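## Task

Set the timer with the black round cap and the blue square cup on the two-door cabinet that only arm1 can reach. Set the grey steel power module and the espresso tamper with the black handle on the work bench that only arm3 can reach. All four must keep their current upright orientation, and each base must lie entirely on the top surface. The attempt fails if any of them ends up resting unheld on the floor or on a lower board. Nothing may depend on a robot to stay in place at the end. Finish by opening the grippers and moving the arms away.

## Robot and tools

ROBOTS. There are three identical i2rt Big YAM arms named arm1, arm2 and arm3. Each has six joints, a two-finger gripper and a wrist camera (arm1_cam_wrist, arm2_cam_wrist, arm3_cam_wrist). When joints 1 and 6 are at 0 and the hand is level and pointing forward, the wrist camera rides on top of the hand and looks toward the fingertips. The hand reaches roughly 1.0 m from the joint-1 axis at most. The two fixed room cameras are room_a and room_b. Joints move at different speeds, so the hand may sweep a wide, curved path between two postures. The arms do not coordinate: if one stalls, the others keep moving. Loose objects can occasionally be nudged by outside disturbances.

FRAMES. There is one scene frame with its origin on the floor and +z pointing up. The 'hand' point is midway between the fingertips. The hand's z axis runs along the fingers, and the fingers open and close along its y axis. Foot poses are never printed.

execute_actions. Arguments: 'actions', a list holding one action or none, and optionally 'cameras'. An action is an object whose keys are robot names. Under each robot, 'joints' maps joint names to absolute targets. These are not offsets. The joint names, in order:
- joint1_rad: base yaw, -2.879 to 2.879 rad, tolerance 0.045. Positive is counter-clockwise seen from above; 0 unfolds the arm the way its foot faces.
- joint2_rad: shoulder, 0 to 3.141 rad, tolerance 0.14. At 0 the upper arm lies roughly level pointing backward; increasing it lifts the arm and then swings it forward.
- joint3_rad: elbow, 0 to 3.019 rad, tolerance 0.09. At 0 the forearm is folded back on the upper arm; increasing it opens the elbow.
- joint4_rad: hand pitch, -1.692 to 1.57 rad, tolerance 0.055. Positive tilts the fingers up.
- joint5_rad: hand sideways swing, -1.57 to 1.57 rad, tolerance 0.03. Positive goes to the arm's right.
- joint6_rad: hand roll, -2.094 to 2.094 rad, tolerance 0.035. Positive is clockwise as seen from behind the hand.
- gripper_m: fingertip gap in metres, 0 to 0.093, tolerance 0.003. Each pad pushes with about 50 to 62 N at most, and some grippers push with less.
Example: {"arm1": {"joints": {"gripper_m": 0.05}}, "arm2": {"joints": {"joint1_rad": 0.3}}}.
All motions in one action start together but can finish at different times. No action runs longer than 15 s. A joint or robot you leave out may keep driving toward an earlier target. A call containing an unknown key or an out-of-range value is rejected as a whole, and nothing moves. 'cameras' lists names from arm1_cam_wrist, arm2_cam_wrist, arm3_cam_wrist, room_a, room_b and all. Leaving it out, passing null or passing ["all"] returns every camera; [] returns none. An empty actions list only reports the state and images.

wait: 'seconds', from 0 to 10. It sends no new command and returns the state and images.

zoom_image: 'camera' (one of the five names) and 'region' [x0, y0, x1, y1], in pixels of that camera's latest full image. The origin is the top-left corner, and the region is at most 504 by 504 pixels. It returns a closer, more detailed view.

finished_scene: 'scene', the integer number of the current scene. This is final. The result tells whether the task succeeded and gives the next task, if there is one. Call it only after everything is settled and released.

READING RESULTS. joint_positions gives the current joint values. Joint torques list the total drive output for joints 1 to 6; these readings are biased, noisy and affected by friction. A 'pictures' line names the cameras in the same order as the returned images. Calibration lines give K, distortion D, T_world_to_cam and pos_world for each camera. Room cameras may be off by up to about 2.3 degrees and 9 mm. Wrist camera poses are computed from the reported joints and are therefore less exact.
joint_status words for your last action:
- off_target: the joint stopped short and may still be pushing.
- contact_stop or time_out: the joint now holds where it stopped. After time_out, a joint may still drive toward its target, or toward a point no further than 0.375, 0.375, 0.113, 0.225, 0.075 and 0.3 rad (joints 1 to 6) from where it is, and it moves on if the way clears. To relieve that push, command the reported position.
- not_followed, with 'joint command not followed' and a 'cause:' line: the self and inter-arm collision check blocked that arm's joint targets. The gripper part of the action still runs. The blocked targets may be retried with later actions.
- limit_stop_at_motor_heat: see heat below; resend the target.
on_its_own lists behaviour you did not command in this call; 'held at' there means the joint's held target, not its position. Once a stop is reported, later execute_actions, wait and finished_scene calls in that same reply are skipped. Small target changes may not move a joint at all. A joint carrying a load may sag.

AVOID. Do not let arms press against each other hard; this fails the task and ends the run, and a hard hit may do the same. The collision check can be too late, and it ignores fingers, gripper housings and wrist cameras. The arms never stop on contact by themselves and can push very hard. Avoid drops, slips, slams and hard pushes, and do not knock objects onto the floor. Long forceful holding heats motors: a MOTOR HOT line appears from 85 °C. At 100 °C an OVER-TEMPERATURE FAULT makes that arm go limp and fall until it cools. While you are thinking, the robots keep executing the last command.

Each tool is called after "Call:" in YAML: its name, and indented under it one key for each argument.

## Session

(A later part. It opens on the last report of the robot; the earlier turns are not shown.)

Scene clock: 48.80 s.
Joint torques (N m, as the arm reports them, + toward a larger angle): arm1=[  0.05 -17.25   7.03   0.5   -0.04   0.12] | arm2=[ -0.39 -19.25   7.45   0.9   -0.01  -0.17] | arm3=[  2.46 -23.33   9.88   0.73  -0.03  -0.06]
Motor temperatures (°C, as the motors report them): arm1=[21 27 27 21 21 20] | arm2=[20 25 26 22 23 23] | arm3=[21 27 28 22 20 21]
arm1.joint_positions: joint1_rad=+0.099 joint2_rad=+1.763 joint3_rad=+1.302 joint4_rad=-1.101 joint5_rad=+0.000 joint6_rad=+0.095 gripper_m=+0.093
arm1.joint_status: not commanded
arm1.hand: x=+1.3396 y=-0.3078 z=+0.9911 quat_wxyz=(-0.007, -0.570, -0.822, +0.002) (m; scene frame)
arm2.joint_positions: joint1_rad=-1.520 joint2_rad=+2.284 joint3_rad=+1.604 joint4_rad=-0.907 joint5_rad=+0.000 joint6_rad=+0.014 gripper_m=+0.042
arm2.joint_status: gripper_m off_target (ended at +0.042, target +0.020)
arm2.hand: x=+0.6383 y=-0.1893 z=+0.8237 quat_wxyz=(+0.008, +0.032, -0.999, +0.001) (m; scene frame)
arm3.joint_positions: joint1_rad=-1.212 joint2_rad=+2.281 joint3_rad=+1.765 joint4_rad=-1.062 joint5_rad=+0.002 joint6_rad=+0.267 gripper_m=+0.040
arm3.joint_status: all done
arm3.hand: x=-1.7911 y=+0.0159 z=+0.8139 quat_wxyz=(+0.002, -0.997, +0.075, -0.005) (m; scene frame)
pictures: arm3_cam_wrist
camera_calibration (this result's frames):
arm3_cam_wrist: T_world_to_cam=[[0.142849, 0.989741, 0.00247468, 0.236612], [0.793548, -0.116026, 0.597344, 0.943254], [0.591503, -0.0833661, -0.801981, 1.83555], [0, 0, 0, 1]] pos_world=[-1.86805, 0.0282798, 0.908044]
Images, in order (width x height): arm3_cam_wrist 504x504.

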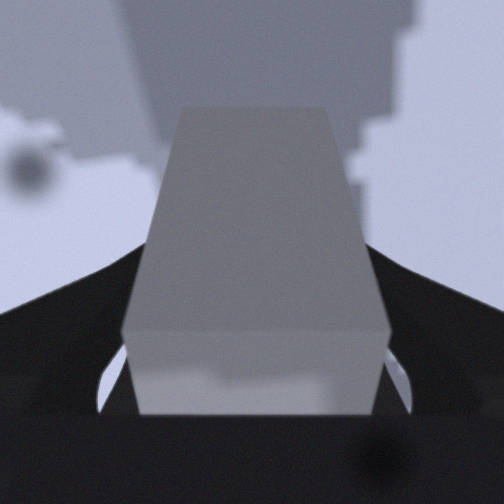

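Call:
execute_actions:
  actions:
    - {"arm2":{"joints":{"joint2_rad":1.97,"joint4_rad":-1.2}},"arm3":{"joints":{"gripper_m":0.093}}}
  cameras: []

Call:
execute_actions:
  actions:
    - {"arm2":{"joints":{"joint1_rad":1.4}},"arm1":{"joints":{"joint1_rad":-1.672}},"arm3":{"joints":{"joint2_rad":1.9,"joint4_rad":-1.4}}}
  cameras: []

Call:
execute_actions:
  actions:
    - {"arm2":{"joints":{"joint2_rad":2.23,"joint4_rad":-0.9}},"arm1":{"joints":{"joint2_rad":1.86,"joint3_rad":1.225,"joint4_rad":-0.91}},"arm3":{"joints":{"joint1_rad":0.3,"joint6_rad":0}}}
  cameras: ["arm1_cam_wrist","room_b"]

Scene clock: 50.63 s.
Joint torques (N m, as the arm reports them, + toward a larger angle): arm1=[ -0.01 -17.34   7.03   0.46  -0.04   0.13] | arm2=[ -0.33 -18.9    9.8   -0.39  -0.03  -0.19] | arm3=[  2.4  -23.36   9.96   0.89  -0.07  -0.01]
Motor temperatures (°C, as the motors report them): arm1=[21 27 27 21 21 20] | arm2=[20 25 26 22 23 23] | arm3=[21 27 28 22 20 21]
arm1.joint_positions: joint1_rad=+0.099 joint2_rad=+1.763 joint3_rad=+1.302 joint4_rad=-1.101 joint5_rad=+0.000 joint6_rad=+0.095 gripper_m=+0.093
arm1.joint_status: not commanded
arm1.hand: x=+1.3396 y=-0.3078 z=+0.9911 quat_wxyz=(-0.007, -0.570, -0.822, +0.002) (m; scene frame)
arm2.joint_positions: joint1_rad=-1.520 joint2_rad=+2.001 joint3_rad=+1.590 joint4_rad=-1.186 joint5_rad=+0.000 joint6_rad=+0.014 gripper_m=+0.042
arm2.joint_status: all done
arm2.hand: x=+0.6094 y=-0.1914 z=+0.9853 quat_wxyz=(+0.014, +0.032, -0.999, +0.001) (m; scene frame)
arm3.joint_positions: joint1_rad=-1.212 joint2_rad=+2.281 joint3_rad=+1.765 joint4_rad=-1.062 joint5_rad=+0.002 joint6_rad=+0.267 gripper_m=+0.093
arm3.joint_status: all done
arm3.hand: x=-1.7911 y=+0.0159 z=+0.8139 quat_wxyz=(+0.002, -0.997, +0.075, -0.005) (m; scene frame)
pictures: none
No camera images: the call's "cameras" was empty. Leave "cameras" out to get every camera's image.

Scene clock: 53.37 s.
Joint torques (N m, as the arm reports them, + toward a larger angle): arm1=[  0.18 -17.5    7.01   0.47  -0.04   0.12] | arm2=[ -1.82 -18.81   9.54  -0.38   0.17  -0.14] | arm3=[  2.2  -20.52  11.44   0.23  -0.07  -0.08]
Motor temperatures (°C, as the motors report them): arm1=[21 27 27 21 21 20] | arm2=[20 25 27 22 23 23] | arm3=[21 27 28 22 20 21]
arm1.joint_positions: joint1_rad=-1.675 joint2_rad=+1.763 joint3_rad=+1.302 joint4_rad=-1.101 joint5_rad=+0.000 joint6_rad=+0.095 gripper_m=+0.093
arm1.joint_status: all done
arm1.hand: x=+0.6292 y=+0.0213 z=+0.9858 quat_wxyz=(-0.003, -0.997, -0.078, +0.002) (m; scene frame)
arm2.joint_positions: joint1_rad=+1.404 joint2_rad=+2.001 joint3_rad=+1.590 joint4_rad=-1.186 joint5_rad=-0.003 joint6_rad=+0.011 gripper_m=+0.042
arm2.joint_status: all done
arm2.hand: x=-0.5533 y=-0.1543 z=+0.9865 quat_wxyz=(+0.003, +0.997, -0.076, +0.013) (m; scene frame)
arm3.joint_positions: joint1_rad=-1.212 joint2_rad=+1.917 joint3_rad=+1.765 joint4_rad=-1.394 joint5_rad=+0.002 joint6_rad=+0.267 gripper_m=+0.093
arm3.joint_status: all done
arm3.hand: x=-1.7395 y=+0.0220 z=+1.0350 quat_wxyz=(-0.001, -0.997, +0.075, +0.011) (m; scene frame)
pictures: none
No camera images: the call's "cameras" was empty. Leave "cameras" out to get every camera's image.

Scene clock: 55.17 s.
Joint torques (N m, as the arm reports them, + toward a larger angle): arm1=[  0.11 -17.74   6.85   0.81  -0.03   0.12] | arm2=[ -0.41 -20.75   8.57   0.89   0.13  -0.12] | arm3=[  0.82 -21.02  11.17   0.5    0.06  -0.31]
Motor temperatures (°C, as the motors report them): arm1=[21 27 27 21 21 20] | arm2=[20 26 27 22 23 23] | arm3=[21 27 28 22 20 21]
arm1.joint_positions: joint1_rad=-1.675 joint2_rad=+1.871 joint3_rad=+1.218 joint4_rad=-0.920 joint5_rad=+0.000 joint6_rad=+0.095 gripper_m=+0.093
arm1.joint_status: all done
arm1.hand: x=+0.6334 y=+0.0220 z=+0.9064 quat_wxyz=(-0.002, -0.997, -0.078, -0.004) (m; scene frame)
arm2.joint_positions: joint1_rad=+1.404 joint2_rad=+2.269 joint3_rad=+1.590 joint4_rad=-0.916 joint5_rad=-0.003 joint6_rad=+0.011 gripper_m=+0.042
arm2.joint_status: all done
arm2.hand: x=-0.5765 y=-0.1512 z=+0.8297 quat_wxyz=(+0.003, +0.997, -0.076, +0.012) (m; scene frame)
arm3.joint_positions: joint1_rad=+0.304 joint2_rad=+1.917 joint3_rad=+1.765 joint4_rad=-1.394 joint5_rad=-0.001 joint6_rad=+0.014 gripper_m=+0.093
arm3.joint_status: all done
arm3.hand: x=-1.1084 y=-0.5058 z=+1.0369 quat_wxyz=(-0.011, -0.690, -0.724, +0.007) (m; scene frame)
pictures: arm1_cam_wrist, room_b
camera_calibration (this result's frames):
arm1_cam_wrist: T_world_to_cam=[[-0.147278, 0.989077, 0.0060209, 0.0697128], [0.791233, 0.114161, 0.600765, -1.04136], [0.593515, 0.0932431, -0.799403, 0.473876], [0, 0, 0, 1]] pos_world=[0.552975, 0.00574562, 1.00401]
Images, in order (width x height): arm1_cam_wrist 504x504, room_b 504x504.

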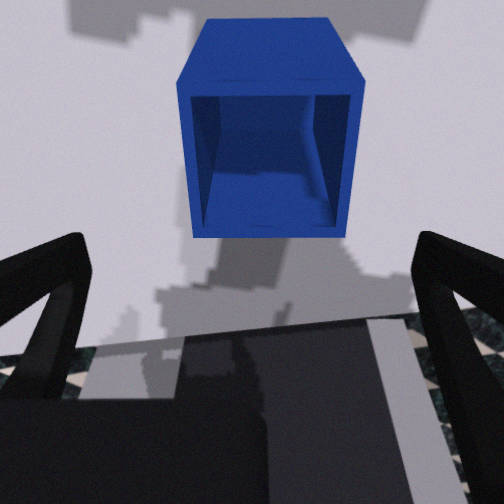

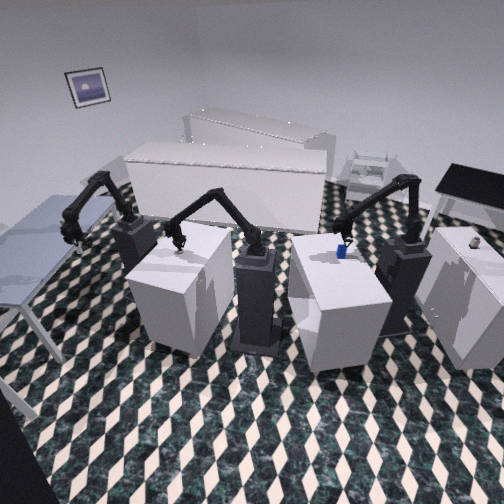

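Call:
execute_actions:
  actions:
    - {"arm2":{"joints":{"joint2_rad":2.285,"joint4_rad":-0.885}},"arm1":{"joints":{"joint1_rad":-1.70,"joint2_rad":1.99,"joint3_rad":1.205,"joint4_rad":-0.76}}}
  cameras: ["arm1_cam_wrist"]

Call:
execute_actions:
  actions:
    - {"arm2":{"joints":{"gripper_m":0.093}},"arm1":{"joints":{"gripper_m":0.035}}}
  cameras: ["arm1_cam_wrist","arm2_cam_wrist"]

Call:
execute_actions:
  actions:
    - {"arm2":{"joints":{"joint2_rad":1.9,"joint4_rad":-1.2}},"arm1":{"joints":{"joint2_rad":1.85,"joint3_rad":1.3,"joint4_rad":-1.0}}}
  cameras: []

Call:
execute_actions:
  actions:
    - {"arm2":{"joints":{"joint1_rad":0,"joint2_rad":1.2,"joint3_rad":1.2}},"arm1":{"joints":{"joint1_rad":1.25,"joint2_rad":2.0,"joint3_rad":1.56,"joint4_rad":-1.1}},"arm3":{"joints":{"joint1_rad":1.41}}}
  cameras: []

Call:
execute_actions:
  actions:
    - {"arm1":{"joints":{"joint2_rad":2.16,"joint4_rad":-0.91}},"arm3":{"joints":{"joint2_rad":2.06,"joint3_rad":1.69,"joint4_rad":-1.16}}}
  cameras: ["arm3_cam_wrist","room_b"]

Scene clock: 56.50 s.
Joint torques (N m, as the arm reports them, + toward a larger angle): arm1=[ -1.35 -18.37   6.07   0.83  -0.04   0.12] | arm2=[ -1.04 -19.25   8.48   0.84   0.12  -0.13] | arm3=[  1.16 -21.    11.37   0.32   0.    -0.3 ]
Motor temperatures (°C, as the motors report them): arm1=[21 27 27 21 21 20] | arm2=[20 26 27 22 23 23] | arm3=[21 27 28 22 20 21]
arm1.joint_positions: joint1_rad=-1.687 joint2_rad=+1.998 joint3_rad=+1.199 joint4_rad=-0.770 joint5_rad=+0.000 joint6_rad=+0.095 gripper_m=+0.093
arm1.joint_status: all done
arm1.hand: x=+0.6266 y=+0.0259 z=+0.8396 quat_wxyz=(-0.002, -0.997, -0.072, -0.002) (m; scene frame)
arm2.joint_positions: joint1_rad=+1.404 joint2_rad=+2.283 joint3_rad=+1.590 joint4_rad=-0.899 joint5_rad=-0.003 joint6_rad=+0.011 gripper_m=+0.042
arm2.joint_status: all done
arm2.hand: x=-0.5773 y=-0.1509 z=+0.8216 quat_wxyz=(+0.002, +0.997, -0.076, +0.010) (m; scene frame)
arm3.joint_positions: joint1_rad=+0.304 joint2_rad=+1.917 joint3_rad=+1.765 joint4_rad=-1.394 joint5_rad=-0.001 joint6_rad=+0.014 gripper_m=+0.093
arm3.joint_status: not commanded
arm3.hand: x=-1.1084 y=-0.5058 z=+1.0369 quat_wxyz=(-0.011, -0.690, -0.724, +0.007) (m; scene frame)
pictures: arm1_cam_wrist
camera_calibration (this result's frames):
arm1_cam_wrist: T_world_to_cam=[[-0.135903, 0.990706, 0.00561106, 0.0583897], [0.795131, 0.105692, 0.597156, -0.995576], [0.591014, 0.0856169, -0.802105, 0.428207], [0, 0, 0, 1]] pos_world=[0.546472, 0.0107158, 0.937654]
Images, in order (width x height): arm1_cam_wrist 504x504.

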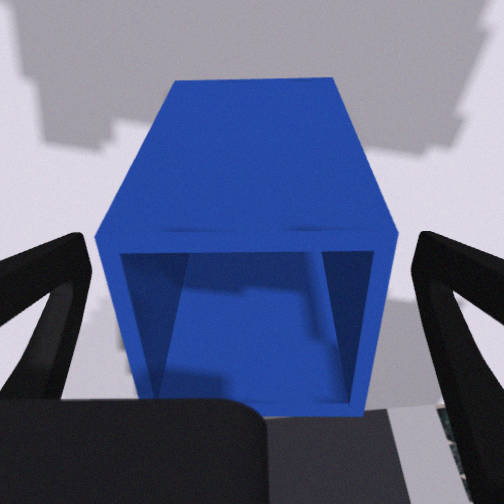

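Scene clock: 57.17 s.
Joint torques (N m, as the arm reports them, + toward a larger angle): arm1=[ -1.32 -18.39   6.09   0.86  -0.04   0.12] | arm2=[ -1.67 -18.03   8.75   0.79   0.13  -0.14] | arm3=[  1.06 -20.57  11.27   0.28   0.09  -0.29]
Motor temperatures (°C, as the motors report them): arm1=[21 27 27 21 21 20] | arm2=[20 26 27 22 23 23] | arm3=[21 27 28 22 20 21]
arm1.joint_positions: joint1_rad=-1.687 joint2_rad=+1.998 joint3_rad=+1.199 joint4_rad=-0.770 joint5_rad=+0.000 joint6_rad=+0.095 gripper_m=+0.054
arm1.joint_status: gripper_m off_target (ended at +0.054, target +0.035)
arm1.hand: x=+0.6266 y=+0.0259 z=+0.8396 quat_wxyz=(-0.002, -0.997, -0.072, -0.002) (m; scene frame)
arm2.joint_positions: joint1_rad=+1.404 joint2_rad=+2.283 joint3_rad=+1.590 joint4_rad=-0.899 joint5_rad=-0.003 joint6_rad=+0.011 gripper_m=+0.093
arm2.joint_status: all done
arm2.hand: x=-0.5773 y=-0.1509 z=+0.8216 quat_wxyz=(+0.002, +0.997, -0.076, +0.010) (m; scene frame)
arm3.joint_positions: joint1_rad=+0.304 joint2_rad=+1.917 joint3_rad=+1.765 joint4_rad=-1.394 joint5_rad=-0.001 joint6_rad=+0.014 gripper_m=+0.093
arm3.joint_status: not commanded
arm3.hand: x=-1.1084 y=-0.5058 z=+1.0369 quat_wxyz=(-0.011, -0.690, -0.724, +0.007) (m; scene frame)
pictures: arm1_cam_wrist, arm2_cam_wrist
camera_calibration (this result's frames):
arm1_cam_wrist: T_world_to_cam=[[-0.135903, 0.990706, 0.00561106, 0.0583897], [0.795131, 0.105692, 0.597156, -0.995576], [0.591014, 0.0856169, -0.802105, 0.428207], [0, 0, 0, 1]] pos_world=[0.546472, 0.0107158, 0.937654]
arm2_cam_wrist: T_world_to_cam=[[0.160391, 0.987046, 0.00382731, 0.234429], [0.793717, -0.131279, 0.593953, -0.0399281], [0.586761, -0.0922267, -0.804491, 1.10676], [0, 0, 0, 1]] pos_world=[-0.655312, -0.134561, 0.913196]
Images, in order (width x height): arm1_cam_wrist 504x504, arm2_cam_wrist 504x504.

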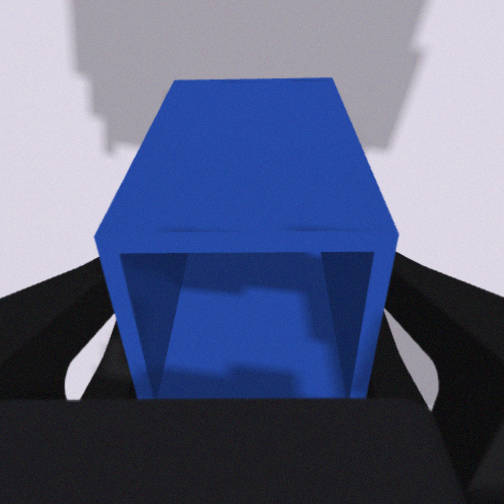

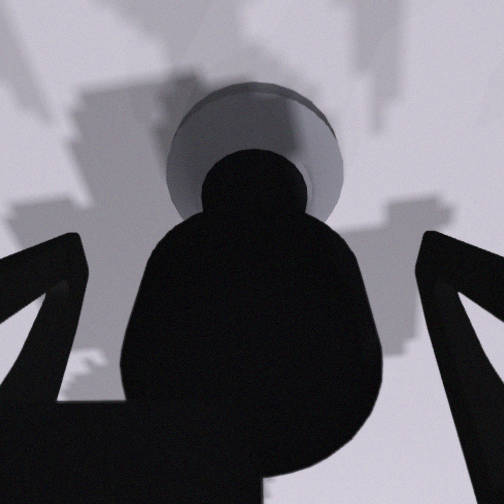

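Scene clock: 58.70 s.
Joint torques (N m, as the arm reports them, + toward a larger angle): arm1=[ -1.22 -16.35   8.88  -0.02  -0.04   0.12] | arm2=[ -0.67 -16.24   9.01  -0.2    0.1   -0.19] | arm3=[  0.83 -20.67  11.38   0.23   0.09  -0.29]
Motor temperatures (°C, as the motors report them): arm1=[21 27 27 21 21 20] | arm2=[20 26 27 22 23 23] | arm3=[21 27 28 22 20 21]
arm1.joint_positions: joint1_rad=-1.687 joint2_rad=+1.844 joint3_rad=+1.273 joint4_rad=-0.991 joint5_rad=+0.000 joint6_rad=+0.095 gripper_m=+0.054
arm1.joint_status: all done
arm1.hand: x=+0.6205 y=+0.0249 z=+0.9369 quat_wxyz=(-0.003, -0.997, -0.072, +0.002) (m; scene frame)
arm2.joint_positions: joint1_rad=+1.404 joint2_rad=+1.910 joint3_rad=+1.609 joint4_rad=-1.184 joint5_rad=-0.003 joint6_rad=+0.011 gripper_m=+0.093
arm2.joint_status: all done
arm2.hand: x=-0.5656 y=-0.1524 z=+1.0455 quat_wxyz=(-0.001, +0.996, -0.075, -0.043) (m; scene frame)
arm3.joint_positions: joint1_rad=+0.304 joint2_rad=+1.917 joint3_rad=+1.765 joint4_rad=-1.394 joint5_rad=-0.001 joint6_rad=+0.014 gripper_m=+0.093
arm3.joint_status: not commanded
arm3.hand: x=-1.1084 y=-0.5058 z=+1.0369 quat_wxyz=(-0.011, -0.690, -0.724, +0.007) (m; scene frame)
pictures: none
No camera images: the call's "cameras" was empty. Leave "cameras" out to get every camera's image.

Scene clock: 61.20 s.
Joint torques (N m, as the arm reports them, + toward a larger angle): arm1=[ -0.98 -21.57   8.67   0.01   0.03   0.12] | arm2=[-0.8  -6.83  9.17  0.34 -0.01 -0.14] | arm3=[  1.32 -20.81  11.33   0.31   0.07  -0.28]
Motor temperatures (°C, as the motors report them): arm1=[21 27 27 21 21 20] | arm2=[20 25 27 22 23 23] | arm3=[21 27 28 22 20 21]
arm1.joint_positions: joint1_rad=+1.258 joint2_rad=+2.016 joint3_rad=+1.540 joint4_rad=-1.091 joint5_rad=-0.001 joint6_rad=+0.096 gripper_m=+0.053
arm1.joint_status: all done
arm1.hand: x=+1.7049 y=+0.1707 z=+0.9403 quat_wxyz=(-0.005, -0.027, -1.000, +0.001) (m; scene frame)
arm2.joint_positions: joint1_rad=-0.002 joint2_rad=+1.198 joint3_rad=+1.192 joint4_rad=-1.185 joint5_rad=+0.000 joint6_rad=+0.011 gripper_m=+0.093
arm2.joint_status: all done
arm2.hand: x=+0.0164 y=+0.1845 z=+1.2154 quat_wxyz=(-0.131, +0.699, -0.690, -0.136) (m; scene frame)
arm3.joint_positions: joint1_rad=+1.419 joint2_rad=+1.917 joint3_rad=+1.765 joint4_rad=-1.394 joint5_rad=-0.001 joint6_rad=+0.012 gripper_m=+0.093
arm3.joint_status: all done
arm3.hand: x=-0.5933 y=-0.1386 z=+1.0385 quat_wxyz=(-0.014, -0.201, -0.979, +0.001) (m; scene frame)
pictures: none
No camera images: the call's "cameras" was empty. Leave "cameras" out to get every camera's image.

Scene clock: 62.47 s.
Joint torques (N m, as the arm reports them, + toward a larger angle): arm1=[ -0.92 -23.56   8.     0.91   0.03   0.12] | arm2=[-0.89 -6.8   9.36  0.54  0.05 -0.06] | arm3=[  0.31 -22.12  10.46   0.91   0.08  -0.28]
Motor temperatures (°C, as the motors report them): arm1=[21 27 27 21 21 20] | arm2=[20 25 27 22 23 23] | arm3=[21 28 28 22 20 21]
arm1.joint_positions: joint1_rad=+1.258 joint2_rad=+2.183 joint3_rad=+1.540 joint4_rad=-0.921 joint5_rad=-0.001 joint6_rad=+0.096 gripper_m=+0.053
arm1.joint_status: all done
arm1.hand: x=+1.7210 y=+0.1711 z=+0.8444 quat_wxyz=(-0.006, -0.027, -1.000, +0.001) (m; scene frame)
arm2.joint_positions: joint1_rad=-0.002 joint2_rad=+1.198 joint3_rad=+1.192 joint4_rad=-1.185 joint5_rad=+0.000 joint6_rad=+0.011 gripper_m=+0.093
arm2.joint_status: not commanded
arm2.hand: x=+0.0164 y=+0.1845 z=+1.2154 quat_wxyz=(-0.131, +0.699, -0.690, -0.136) (m; scene frame)
arm3.joint_positions: joint1_rad=+1.419 joint2_rad=+2.081 joint3_rad=+1.676 joint4_rad=-1.169 joint5_rad=-0.001 joint6_rad=+0.012 gripper_m=+0.093
arm3.joint_status: all done
arm3.hand: x=-0.5760 y=-0.1456 z=+0.9102 quat_wxyz=(+0.000, -0.201, -0.979, -0.001) (m; scene frame)
pictures: arm3_cam_wrist, room_b
camera_calibration (this result's frames):
arm3_cam_wrist: T_world_to_cam=[[-0.388218, -0.921557, -0.00447707, -0.355206], [-0.745116, 0.311024, 0.589971, -0.914661], [-0.542299, 0.232373, -0.807412, 0.578411], [0, 0, 0, 1]] pos_world=[-0.505755, -0.177268, 1.00505]
Images, in order (width x height): arm3_cam_wrist 504x504, room_b 504x504.

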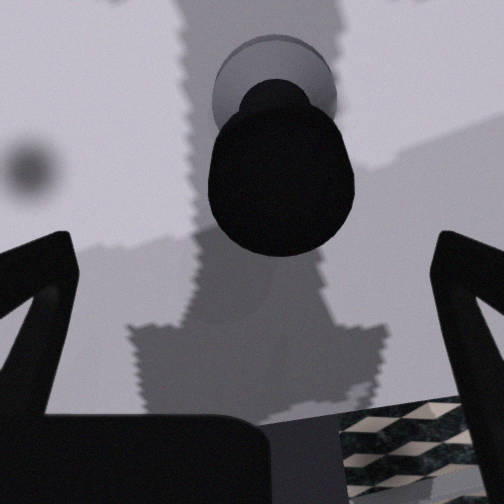

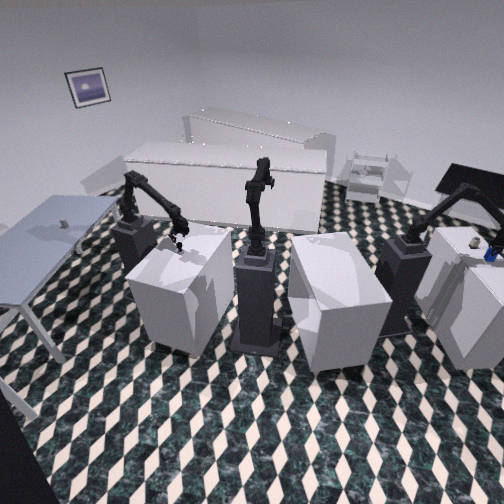

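Call:
execute_actions:
  actions:
    - {"arm1":{"joints":{"joint2_rad":2.222,"joint4_rad":-0.88}},"arm3":{"joints":{"joint1_rad":1.398,"joint2_rad":2.16,"joint3_rad":1.615,"joint4_rad":-0.99}}}
  cameras: ["arm3_cam_wrist","arm1_cam_wrist"]

Scene clock: 63.63 s.
Joint torques (N m, as the arm reports them, + toward a larger angle): arm1=[ -0.95 -21.21   7.93   0.9    0.03   0.12] | arm2=[-0.86 -6.75  9.25  0.37 -0.02 -0.1 ] | arm3=[  0.18 -22.72   9.06   0.88   0.05  -0.28]
Motor temperatures (°C, as the motors report them): arm1=[21 27 27 21 21 20] | arm2=[20 25 27 22 23 23] | arm3=[21 28 28 22 20 21]
arm1.joint_positions: joint1_rad=+1.258 joint2_rad=+2.217 joint3_rad=+1.540 joint4_rad=-0.891 joint5_rad=-0.001 joint6_rad=+0.096 gripper_m=+0.053
arm1.joint_status: all done
arm1.hand: x=+1.7214 y=+0.1710 z=+0.8248 quat_wxyz=(-0.004, -0.027, -1.000, +0.001) (m; scene frame)
arm2.joint_positions: joint1_rad=-0.002 joint2_rad=+1.198 joint3_rad=+1.192 joint4_rad=-1.185 joint5_rad=+0.000 joint6_rad=+0.011 gripper_m=+0.093
arm2.joint_status: not commanded
arm2.hand: x=+0.0164 y=+0.1845 z=+1.2154 quat_wxyz=(-0.131, +0.699, -0.690, -0.136) (m; scene frame)
arm3.joint_positions: joint1_rad=+1.412 joint2_rad=+2.184 joint3_rad=+1.607 joint4_rad=-0.999 joint5_rad=-0.001 joint6_rad=+0.012 gripper_m=+0.093
arm3.joint_status: all done
arm3.hand: x=-0.5793 y=-0.1484 z=+0.8254 quat_wxyz=(+0.001, -0.205, -0.979, -0.001) (m; scene frame)
pictures: arm1_cam_wrist, arm3_cam_wrist
camera_calibration (this result's frames):
arm1_cam_wrist: T_world_to_cam=[[-0.0611018, -0.998069, 0.0111344, 0.270309], [-0.807575, 0.0559894, 0.587101, 0.903131], [-0.586591, 0.026881, -0.809437, 1.80003], [0, 0, 0, 1]] pos_world=[1.80175, 0.170835, 0.923774]
arm3_cam_wrist: T_world_to_cam=[[-0.394193, -0.919017, -0.0044833, -0.362552], [-0.741839, 0.315309, 0.591824, -0.865194], [-0.542483, 0.236619, -0.806055, 0.508204], [0, 0, 0, 1]] pos_world=[-0.509058, -0.180639, 0.920057]
Images, in order (width x height): arm1_cam_wrist 504x504, arm3_cam_wrist 504x504.

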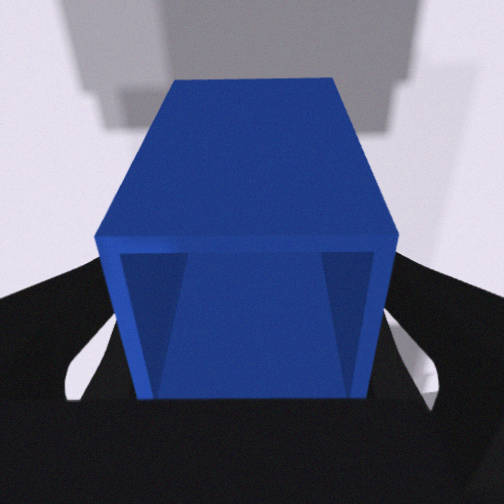

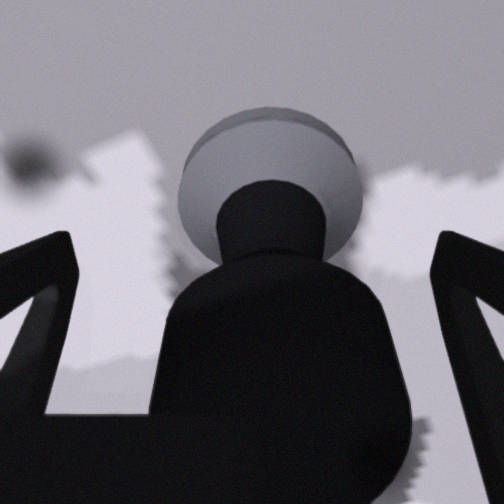

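Call:
execute_actions:
  actions:
    - {"arm1":{"joints":{"joint2_rad":2.238}},"arm3":{"joints":{"joint1_rad":1.388,"joint4_rad":-1.035}}}
  cameras: []

Call:
execute_actions:
  actions:
    - {"arm1":{"joints":{"gripper_m":0.093}},"arm3":{"joints":{"gripper_m":0.02}}}
  cameras: ["arm3_cam_wrist"]

Call:
execute_actions:
  actions:
    - {"arm1":{"joints":{"joint2_rad":1.85,"joint4_rad":-1.2}},"arm3":{"joints":{"joint2_rad":2.0,"joint4_rad":-1.19}}}
  cameras: []

Call:
execute_actions:
  actions:
    - {"arm3":{"joints":{"joint1_rad":-0.95}}}
  cameras: []

Call:
execute_actions:
  actions:
    - {"arm3":{"joints":{"joint2_rad":2.13,"joint4_rad":-1.01}}}
  cameras: ["arm3_cam_wrist","room_a"]

Scene clock: 64.77 s.
Joint torques (N m, as the arm reports them, + toward a larger angle): arm1=[ -0.92 -19.97   7.85   0.88   0.01   0.11] | arm2=[-1.09 -7.74  9.37  0.59 -0.02 -0.14] | arm3=[  0.54 -22.76   8.92   0.13   0.07  -0.27]
Motor temperatures (°C, as the motors report them): arm1=[21 27 27 21 21 20] | arm2=[20 25 27 22 23 23] | arm3=[21 28 28 22 20 21]
arm1.joint_positions: joint1_rad=+1.258 joint2_rad=+2.222 joint3_rad=+1.540 joint4_rad=-0.890 joint5_rad=-0.001 joint6_rad=+0.096 gripper_m=+0.053
arm1.joint_status: all done
arm1.hand: x=+1.7203 y=+0.1710 z=+0.8217 quat_wxyz=(-0.002, -0.027, -1.000, +0.001) (m; scene frame)
arm2.joint_positions: joint1_rad=-0.002 joint2_rad=+1.198 joint3_rad=+1.192 joint4_rad=-1.185 joint5_rad=+0.000 joint6_rad=+0.011 gripper_m=+0.093
arm2.joint_status: not commanded
arm2.hand: x=+0.0164 y=+0.1845 z=+1.2154 quat_wxyz=(-0.131, +0.699, -0.690, -0.136) (m; scene frame)
arm3.joint_positions: joint1_rad=+1.401 joint2_rad=+2.184 joint3_rad=+1.607 joint4_rad=-1.028 joint5_rad=-0.001 joint6_rad=+0.012 gripper_m=+0.093
arm3.joint_status: all done
arm3.hand: x=-0.5884 y=-0.1518 z=+0.8255 quat_wxyz=(+0.015, -0.210, -0.978, -0.004) (m; scene frame)
pictures: none
No camera images: the call's "cameras" was empty. Leave "cameras" out to get every camera's image.

Scene clock: 65.43 s.
Joint torques (N m, as the arm reports them, + toward a larger angle): arm1=[ -1.03 -20.16   7.81   0.87   0.03   0.11] | arm2=[-0.79 -7.38  9.33  0.57  0.02 -0.16] | arm3=[  0.62 -23.34   8.95  -0.08   0.06  -0.28]
Motor temperatures (°C, as the motors report them): arm1=[21 27 27 21 21 20] | arm2=[20 25 27 22 23 23] | arm3=[21 28 28 22 20 21]
arm1.joint_positions: joint1_rad=+1.258 joint2_rad=+2.223 joint3_rad=+1.540 joint4_rad=-0.890 joint5_rad=-0.001 joint6_rad=+0.096 gripper_m=+0.093
arm1.joint_status: all done
arm1.hand: x=+1.7202 y=+0.1710 z=+0.8214 quat_wxyz=(-0.002, -0.027, -1.000, +0.001) (m; scene frame)
arm2.joint_positions: joint1_rad=-0.002 joint2_rad=+1.198 joint3_rad=+1.192 joint4_rad=-1.185 joint5_rad=+0.000 joint6_rad=+0.011 gripper_m=+0.093
arm2.joint_status: not commanded
arm2.hand: x=+0.0164 y=+0.1845 z=+1.2154 quat_wxyz=(-0.131, +0.699, -0.690, -0.136) (m; scene frame)
arm3.joint_positions: joint1_rad=+1.401 joint2_rad=+2.184 joint3_rad=+1.607 joint4_rad=-1.028 joint5_rad=-0.001 joint6_rad=+0.012 gripper_m=+0.041
arm3.joint_status: gripper_m off_target (ended at +0.041, target +0.020)
arm3.hand: x=-0.5884 y=-0.1518 z=+0.8255 quat_wxyz=(+0.015, -0.210, -0.978, -0.004) (m; scene frame)
pictures: arm3_cam_wrist
camera_calibration (this result's frames):
arm3_cam_wrist: T_world_to_cam=[[-0.404419, -0.914564, -0.00436539, -0.374742], [-0.722494, 0.316552, 0.614652, -0.878226], [-0.560756, 0.251731, -0.788786, 0.481443], [0, 0, 0, 1]] pos_world=[-0.516094, -0.185915, 0.917923]
Images, in order (width x height): arm3_cam_wrist 504x504.

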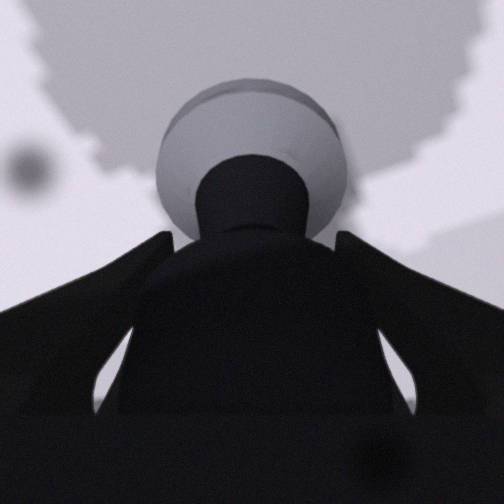

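Scene clock: 66.83 s.
Joint torques (N m, as the arm reports them, + toward a larger angle): arm1=[ -0.79 -17.86   9.05   0.14   0.03   0.11] | arm2=[-0.7  -7.32  9.6   0.4   0.01 -0.15] | arm3=[  0.41 -21.51  10.93   0.08   0.11  -0.35]
Motor temperatures (°C, as the motors report them): arm1=[21 27 27 21 21 20] | arm2=[20 25 27 22 23 23] | arm3=[21 28 28 22 20 21]
arm1.joint_positions: joint1_rad=+1.258 joint2_rad=+1.845 joint3_rad=+1.543 joint4_rad=-1.191 joint5_rad=-0.001 joint6_rad=+0.096 gripper_m=+0.093
arm1.joint_status: all done
arm1.hand: x=+1.6913 y=+0.1705 z=+1.0359 quat_wxyz=(-0.042, -0.026, -0.999, -0.002) (m; scene frame)
arm2.joint_positions: joint1_rad=-0.002 joint2_rad=+1.198 joint3_rad=+1.192 joint4_rad=-1.185 joint5_rad=+0.000 joint6_rad=+0.011 gripper_m=+0.093
arm2.joint_status: not commanded
arm2.hand: x=+0.0164 y=+0.1845 z=+1.2154 quat_wxyz=(-0.131, +0.699, -0.690, -0.136) (m; scene frame)
arm3.joint_positions: joint1_rad=+1.401 joint2_rad=+2.021 joint3_rad=+1.596 joint4_rad=-1.183 joint5_rad=-0.001 joint6_rad=+0.012 gripper_m=+0.041
arm3.joint_status: all done
arm3.hand: x=-0.6074 y=-0.1437 z=+0.9171 quat_wxyz=(+0.017, -0.210, -0.978, -0.005) (m; scene frame)
pictures: none
No camera images: the call's "cameras" was empty. Leave "cameras" out to get every camera's image.

Scene clock: 69.13 s.
Joint torques (N m, as the arm reports them, + toward a larger angle): arm1=[ -0.88 -17.91   9.02   0.14   0.03   0.11] | arm2=[-1.3  -7.48  9.32  0.37 -0.04 -0.16] | arm3=[  1.65 -22.05  10.87   0.05  -0.11  -0.31]
Motor temperatures (°C, as the motors report them): arm1=[21 27 27 21 21 20] | arm2=[20 25 27 22 23 23] | arm3=[21 28 28 22 20 21]
arm1.joint_positions: joint1_rad=+1.258 joint2_rad=+1.845 joint3_rad=+1.543 joint4_rad=-1.191 joint5_rad=-0.001 joint6_rad=+0.096 gripper_m=+0.093
arm1.joint_status: not commanded
arm1.hand: x=+1.6913 y=+0.1705 z=+1.0359 quat_wxyz=(-0.042, -0.026, -0.999, -0.002) (m; scene frame)
arm2.joint_positions: joint1_rad=-0.002 joint2_rad=+1.198 joint3_rad=+1.192 joint4_rad=-1.185 joint5_rad=+0.000 joint6_rad=+0.011 gripper_m=+0.093
arm2.joint_status: not commanded
arm2.hand: x=+0.0164 y=+0.1845 z=+1.2154 quat_wxyz=(-0.131, +0.699, -0.690, -0.136) (m; scene frame)
arm3.joint_positions: joint1_rad=-0.963 joint2_rad=+2.026 joint3_rad=+1.596 joint4_rad=-1.182 joint5_rad=+0.003 joint6_rad=+0.012 gripper_m=+0.041
arm3.joint_status: all done
arm3.hand: x=-1.6930 y=-0.1180 z=+0.9109 quat_wxyz=(+0.005, -0.984, -0.176, -0.021) (m; scene frame)
pictures: none
No camera images: the call's "cameras" was empty. Leave "cameras" out to get every camera's image.

Scene clock: 70.23 s.
Joint torques (N m, as the arm reports them, + toward a larger angle): arm1=[ -1.01 -17.85   9.04   0.19   0.03   0.12] | arm2=[-0.08 -6.57  9.27  0.63  0.   -0.17] | arm3=[  2.66 -25.     9.81   0.86  -0.1   -0.29]
Motor temperatures (°C, as the motors report them): arm1=[21 27 27 21 21 20] | arm2=[20 24 27 22 23 23] | arm3=[21 28 28 22 20 21]
arm1.joint_positions: joint1_rad=+1.258 joint2_rad=+1.845 joint3_rad=+1.543 joint4_rad=-1.191 joint5_rad=-0.001 joint6_rad=+0.096 gripper_m=+0.093
arm1.joint_status: not commanded
arm1.hand: x=+1.6913 y=+0.1705 z=+1.0359 quat_wxyz=(-0.042, -0.026, -0.999, -0.002) (m; scene frame)
arm2.joint_positions: joint1_rad=-0.002 joint2_rad=+1.198 joint3_rad=+1.192 joint4_rad=-1.185 joint5_rad=+0.000 joint6_rad=+0.011 gripper_m=+0.093
arm2.joint_status: not commanded
arm2.hand: x=+0.0164 y=+0.1845 z=+1.2154 quat_wxyz=(-0.131, +0.699, -0.690, -0.136) (m; scene frame)
arm3.joint_positions: joint1_rad=-0.963 joint2_rad=+2.180 joint3_rad=+1.596 joint4_rad=-1.017 joint5_rad=+0.003 joint6_rad=+0.012 gripper_m=+0.041
arm3.joint_status: all done
arm3.hand: x=-1.7105 y=-0.1248 z=+0.8210 quat_wxyz=(+0.004, -0.984, -0.176, -0.016) (m; scene frame)
pictures: arm3_cam_wrist, room_a
camera_calibration (this result's frames):
arm3_cam_wrist: T_world_to_cam=[[-0.353568, 0.935409, 0.000466409, -0.489977], [0.736914, 0.278234, 0.616071, 0.795677], [0.576148, 0.218167, -0.787691, 1.78149], [0, 0, 0, 1]] pos_world=[-1.78599, -0.151717, 0.913295]
Images, in order (width x height): arm3_cam_wrist 504x504, room_a 504x504.

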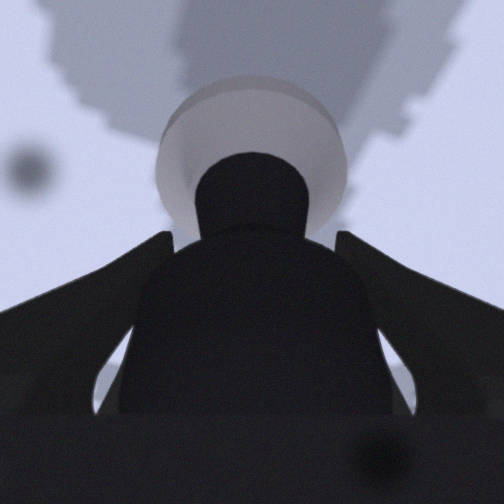

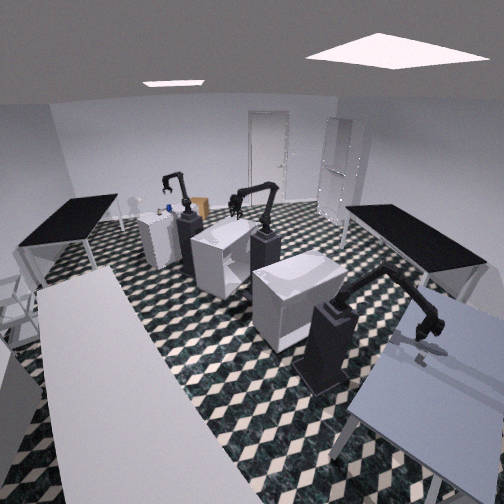

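Call:
execute_actions:
  actions:
    - {"arm3":{"joints":{"joint2_rad":2.19,"joint4_rad":-0.99}}}
  cameras: []

Call:
execute_actions:
  actions:
    - {"arm3":{"joints":{"gripper_m":0.093}}}
  cameras: []

Call:
execute_actions:
  actions:
    - {"arm3":{"joints":{"joint2_rad":1.8,"joint4_rad":-1.3}}}
  cameras: ["room_b","room_a"]

Scene clock: 71.20 s.
Joint torques (N m, as the arm reports them, + toward a larger angle): arm1=[ -0.93 -17.89   9.04   0.17   0.03   0.11] | arm2=[-1.01 -7.57  9.41  0.55  0.04 -0.13] | arm3=[  2.52 -22.19   9.94   0.79  -0.04  -0.28]
Motor temperatures (°C, as the motors report them): arm1=[21 27 27 21 21 20] | arm2=[20 24 27 22 23 23] | arm3=[21 28 28 22 20 21]
arm1.joint_positions: joint1_rad=+1.258 joint2_rad=+1.845 joint3_rad=+1.543 joint4_rad=-1.191 joint5_rad=-0.001 joint6_rad=+0.096 gripper_m=+0.093
arm1.joint_status: not commanded
arm1.hand: x=+1.6913 y=+0.1705 z=+1.0359 quat_wxyz=(-0.042, -0.026, -0.999, -0.002) (m; scene frame)
arm2.joint_positions: joint1_rad=-0.002 joint2_rad=+1.198 joint3_rad=+1.192 joint4_rad=-1.185 joint5_rad=+0.000 joint6_rad=+0.011 gripper_m=+0.093
arm2.joint_status: not commanded
arm2.hand: x=+0.0164 y=+0.1845 z=+1.2154 quat_wxyz=(-0.131, +0.699, -0.690, -0.136) (m; scene frame)
arm3.joint_positions: joint1_rad=-0.963 joint2_rad=+2.204 joint3_rad=+1.596 joint4_rad=-0.997 joint5_rad=+0.003 joint6_rad=+0.011 gripper_m=+0.041
arm3.joint_status: all done
arm3.hand: x=-1.7108 y=-0.1253 z=+0.8068 quat_wxyz=(+0.004, -0.984, -0.177, -0.018) (m; scene frame)
pictures: none
No camera images: the call's "cameras" was empty. Leave "cameras" out to get every camera's image.

Scene clock: 71.87 s.
Joint torques (N m, as the arm reports them, + toward a larger angle): arm1=[ -0.93 -17.84   9.03   0.14   0.02   0.11] | arm2=[-0.26 -7.68  9.41  0.26 -0.01 -0.16] | arm3=[  2.62 -22.07   9.9    0.55  -0.09  -0.31]
Motor temperatures (°C, as the motors report them): arm1=[21 27 28 21 21 20] | arm2=[20 24 27 22 23 23] | arm3=[21 28 28 22 20 21]
arm1.joint_positions: joint1_rad=+1.258 joint2_rad=+1.845 joint3_rad=+1.543 joint4_rad=-1.191 joint5_rad=-0.001 joint6_rad=+0.096 gripper_m=+0.093
arm1.joint_status: not commanded
arm1.hand: x=+1.6913 y=+0.1705 z=+1.0359 quat_wxyz=(-0.042, -0.026, -0.999, -0.002) (m; scene frame)
arm2.joint_positions: joint1_rad=-0.002 joint2_rad=+1.198 joint3_rad=+1.192 joint4_rad=-1.185 joint5_rad=+0.000 joint6_rad=+0.011 gripper_m=+0.093
arm2.joint_status: not commanded
arm2.hand: x=+0.0164 y=+0.1845 z=+1.2154 quat_wxyz=(-0.131, +0.699, -0.690, -0.136) (m; scene frame)
arm3.joint_positions: joint1_rad=-0.963 joint2_rad=+2.204 joint3_rad=+1.596 joint4_rad=-0.997 joint5_rad=+0.003 joint6_rad=+0.011 gripper_m=+0.093
arm3.joint_status: all done
arm3.hand: x=-1.7108 y=-0.1253 z=+0.8068 quat_wxyz=(+0.004, -0.984, -0.177, -0.018) (m; scene frame)
pictures: none
No camera images: the call's "cameras" was empty. Leave "cameras" out to get every camera's image.

Scene clock: 73.43 s.
Joint torques (N m, as the arm reports them, + toward a larger angle): arm1=[ -0.96 -17.85   9.04   0.16   0.03   0.12] | arm2=[-0.56 -6.97  9.72  0.36  0.04 -0.14] | arm3=[  2.2  -19.    11.85   0.28  -0.09  -0.32]
Motor temperatures (°C, as the motors report them): arm1=[21 27 28 21 21 20] | arm2=[20 24 27 22 23 23] | arm3=[21 28 28 22 20 21]
arm1.joint_positions: joint1_rad=+1.258 joint2_rad=+1.845 joint3_rad=+1.543 joint4_rad=-1.191 joint5_rad=-0.001 joint6_rad=+0.096 gripper_m=+0.093
arm1.joint_status: not commanded
arm1.hand: x=+1.6913 y=+0.1705 z=+1.0359 quat_wxyz=(-0.042, -0.026, -0.999, -0.002) (m; scene frame)
arm2.joint_positions: joint1_rad=-0.002 joint2_rad=+1.198 joint3_rad=+1.192 joint4_rad=-1.185 joint5_rad=+0.000 joint6_rad=+0.011 gripper_m=+0.093
arm2.joint_status: not commanded
arm2.hand: x=+0.0164 y=+0.1845 z=+1.2154 quat_wxyz=(-0.131, +0.699, -0.690, -0.136) (m; scene frame)
arm3.joint_positions: joint1_rad=-0.963 joint2_rad=+1.814 joint3_rad=+1.596 joint4_rad=-1.293 joint5_rad=+0.003 joint6_rad=+0.011 gripper_m=+0.093
arm3.joint_status: all done
arm3.hand: x=-1.6747 y=-0.1112 z=+1.0290 quat_wxyz=(-0.005, -0.984, -0.177, +0.028) (m; scene frame)
pictures: room_a, room_b
Images, in order (width x height): room_a 504x504, room_b 504x504.

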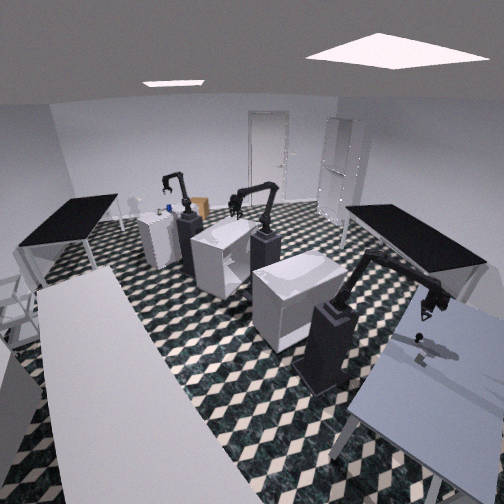

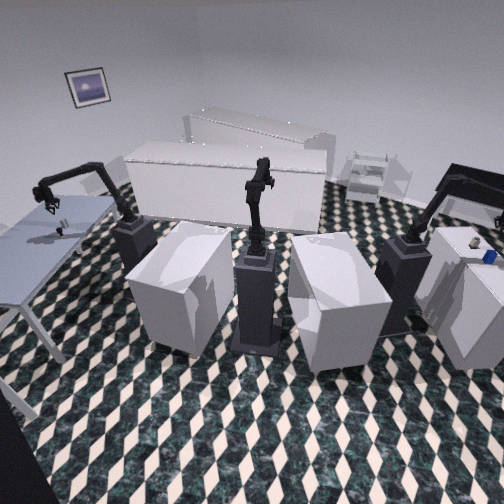

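Call:
finished_scene:
  scene: 2

The scene is finished: the task was done.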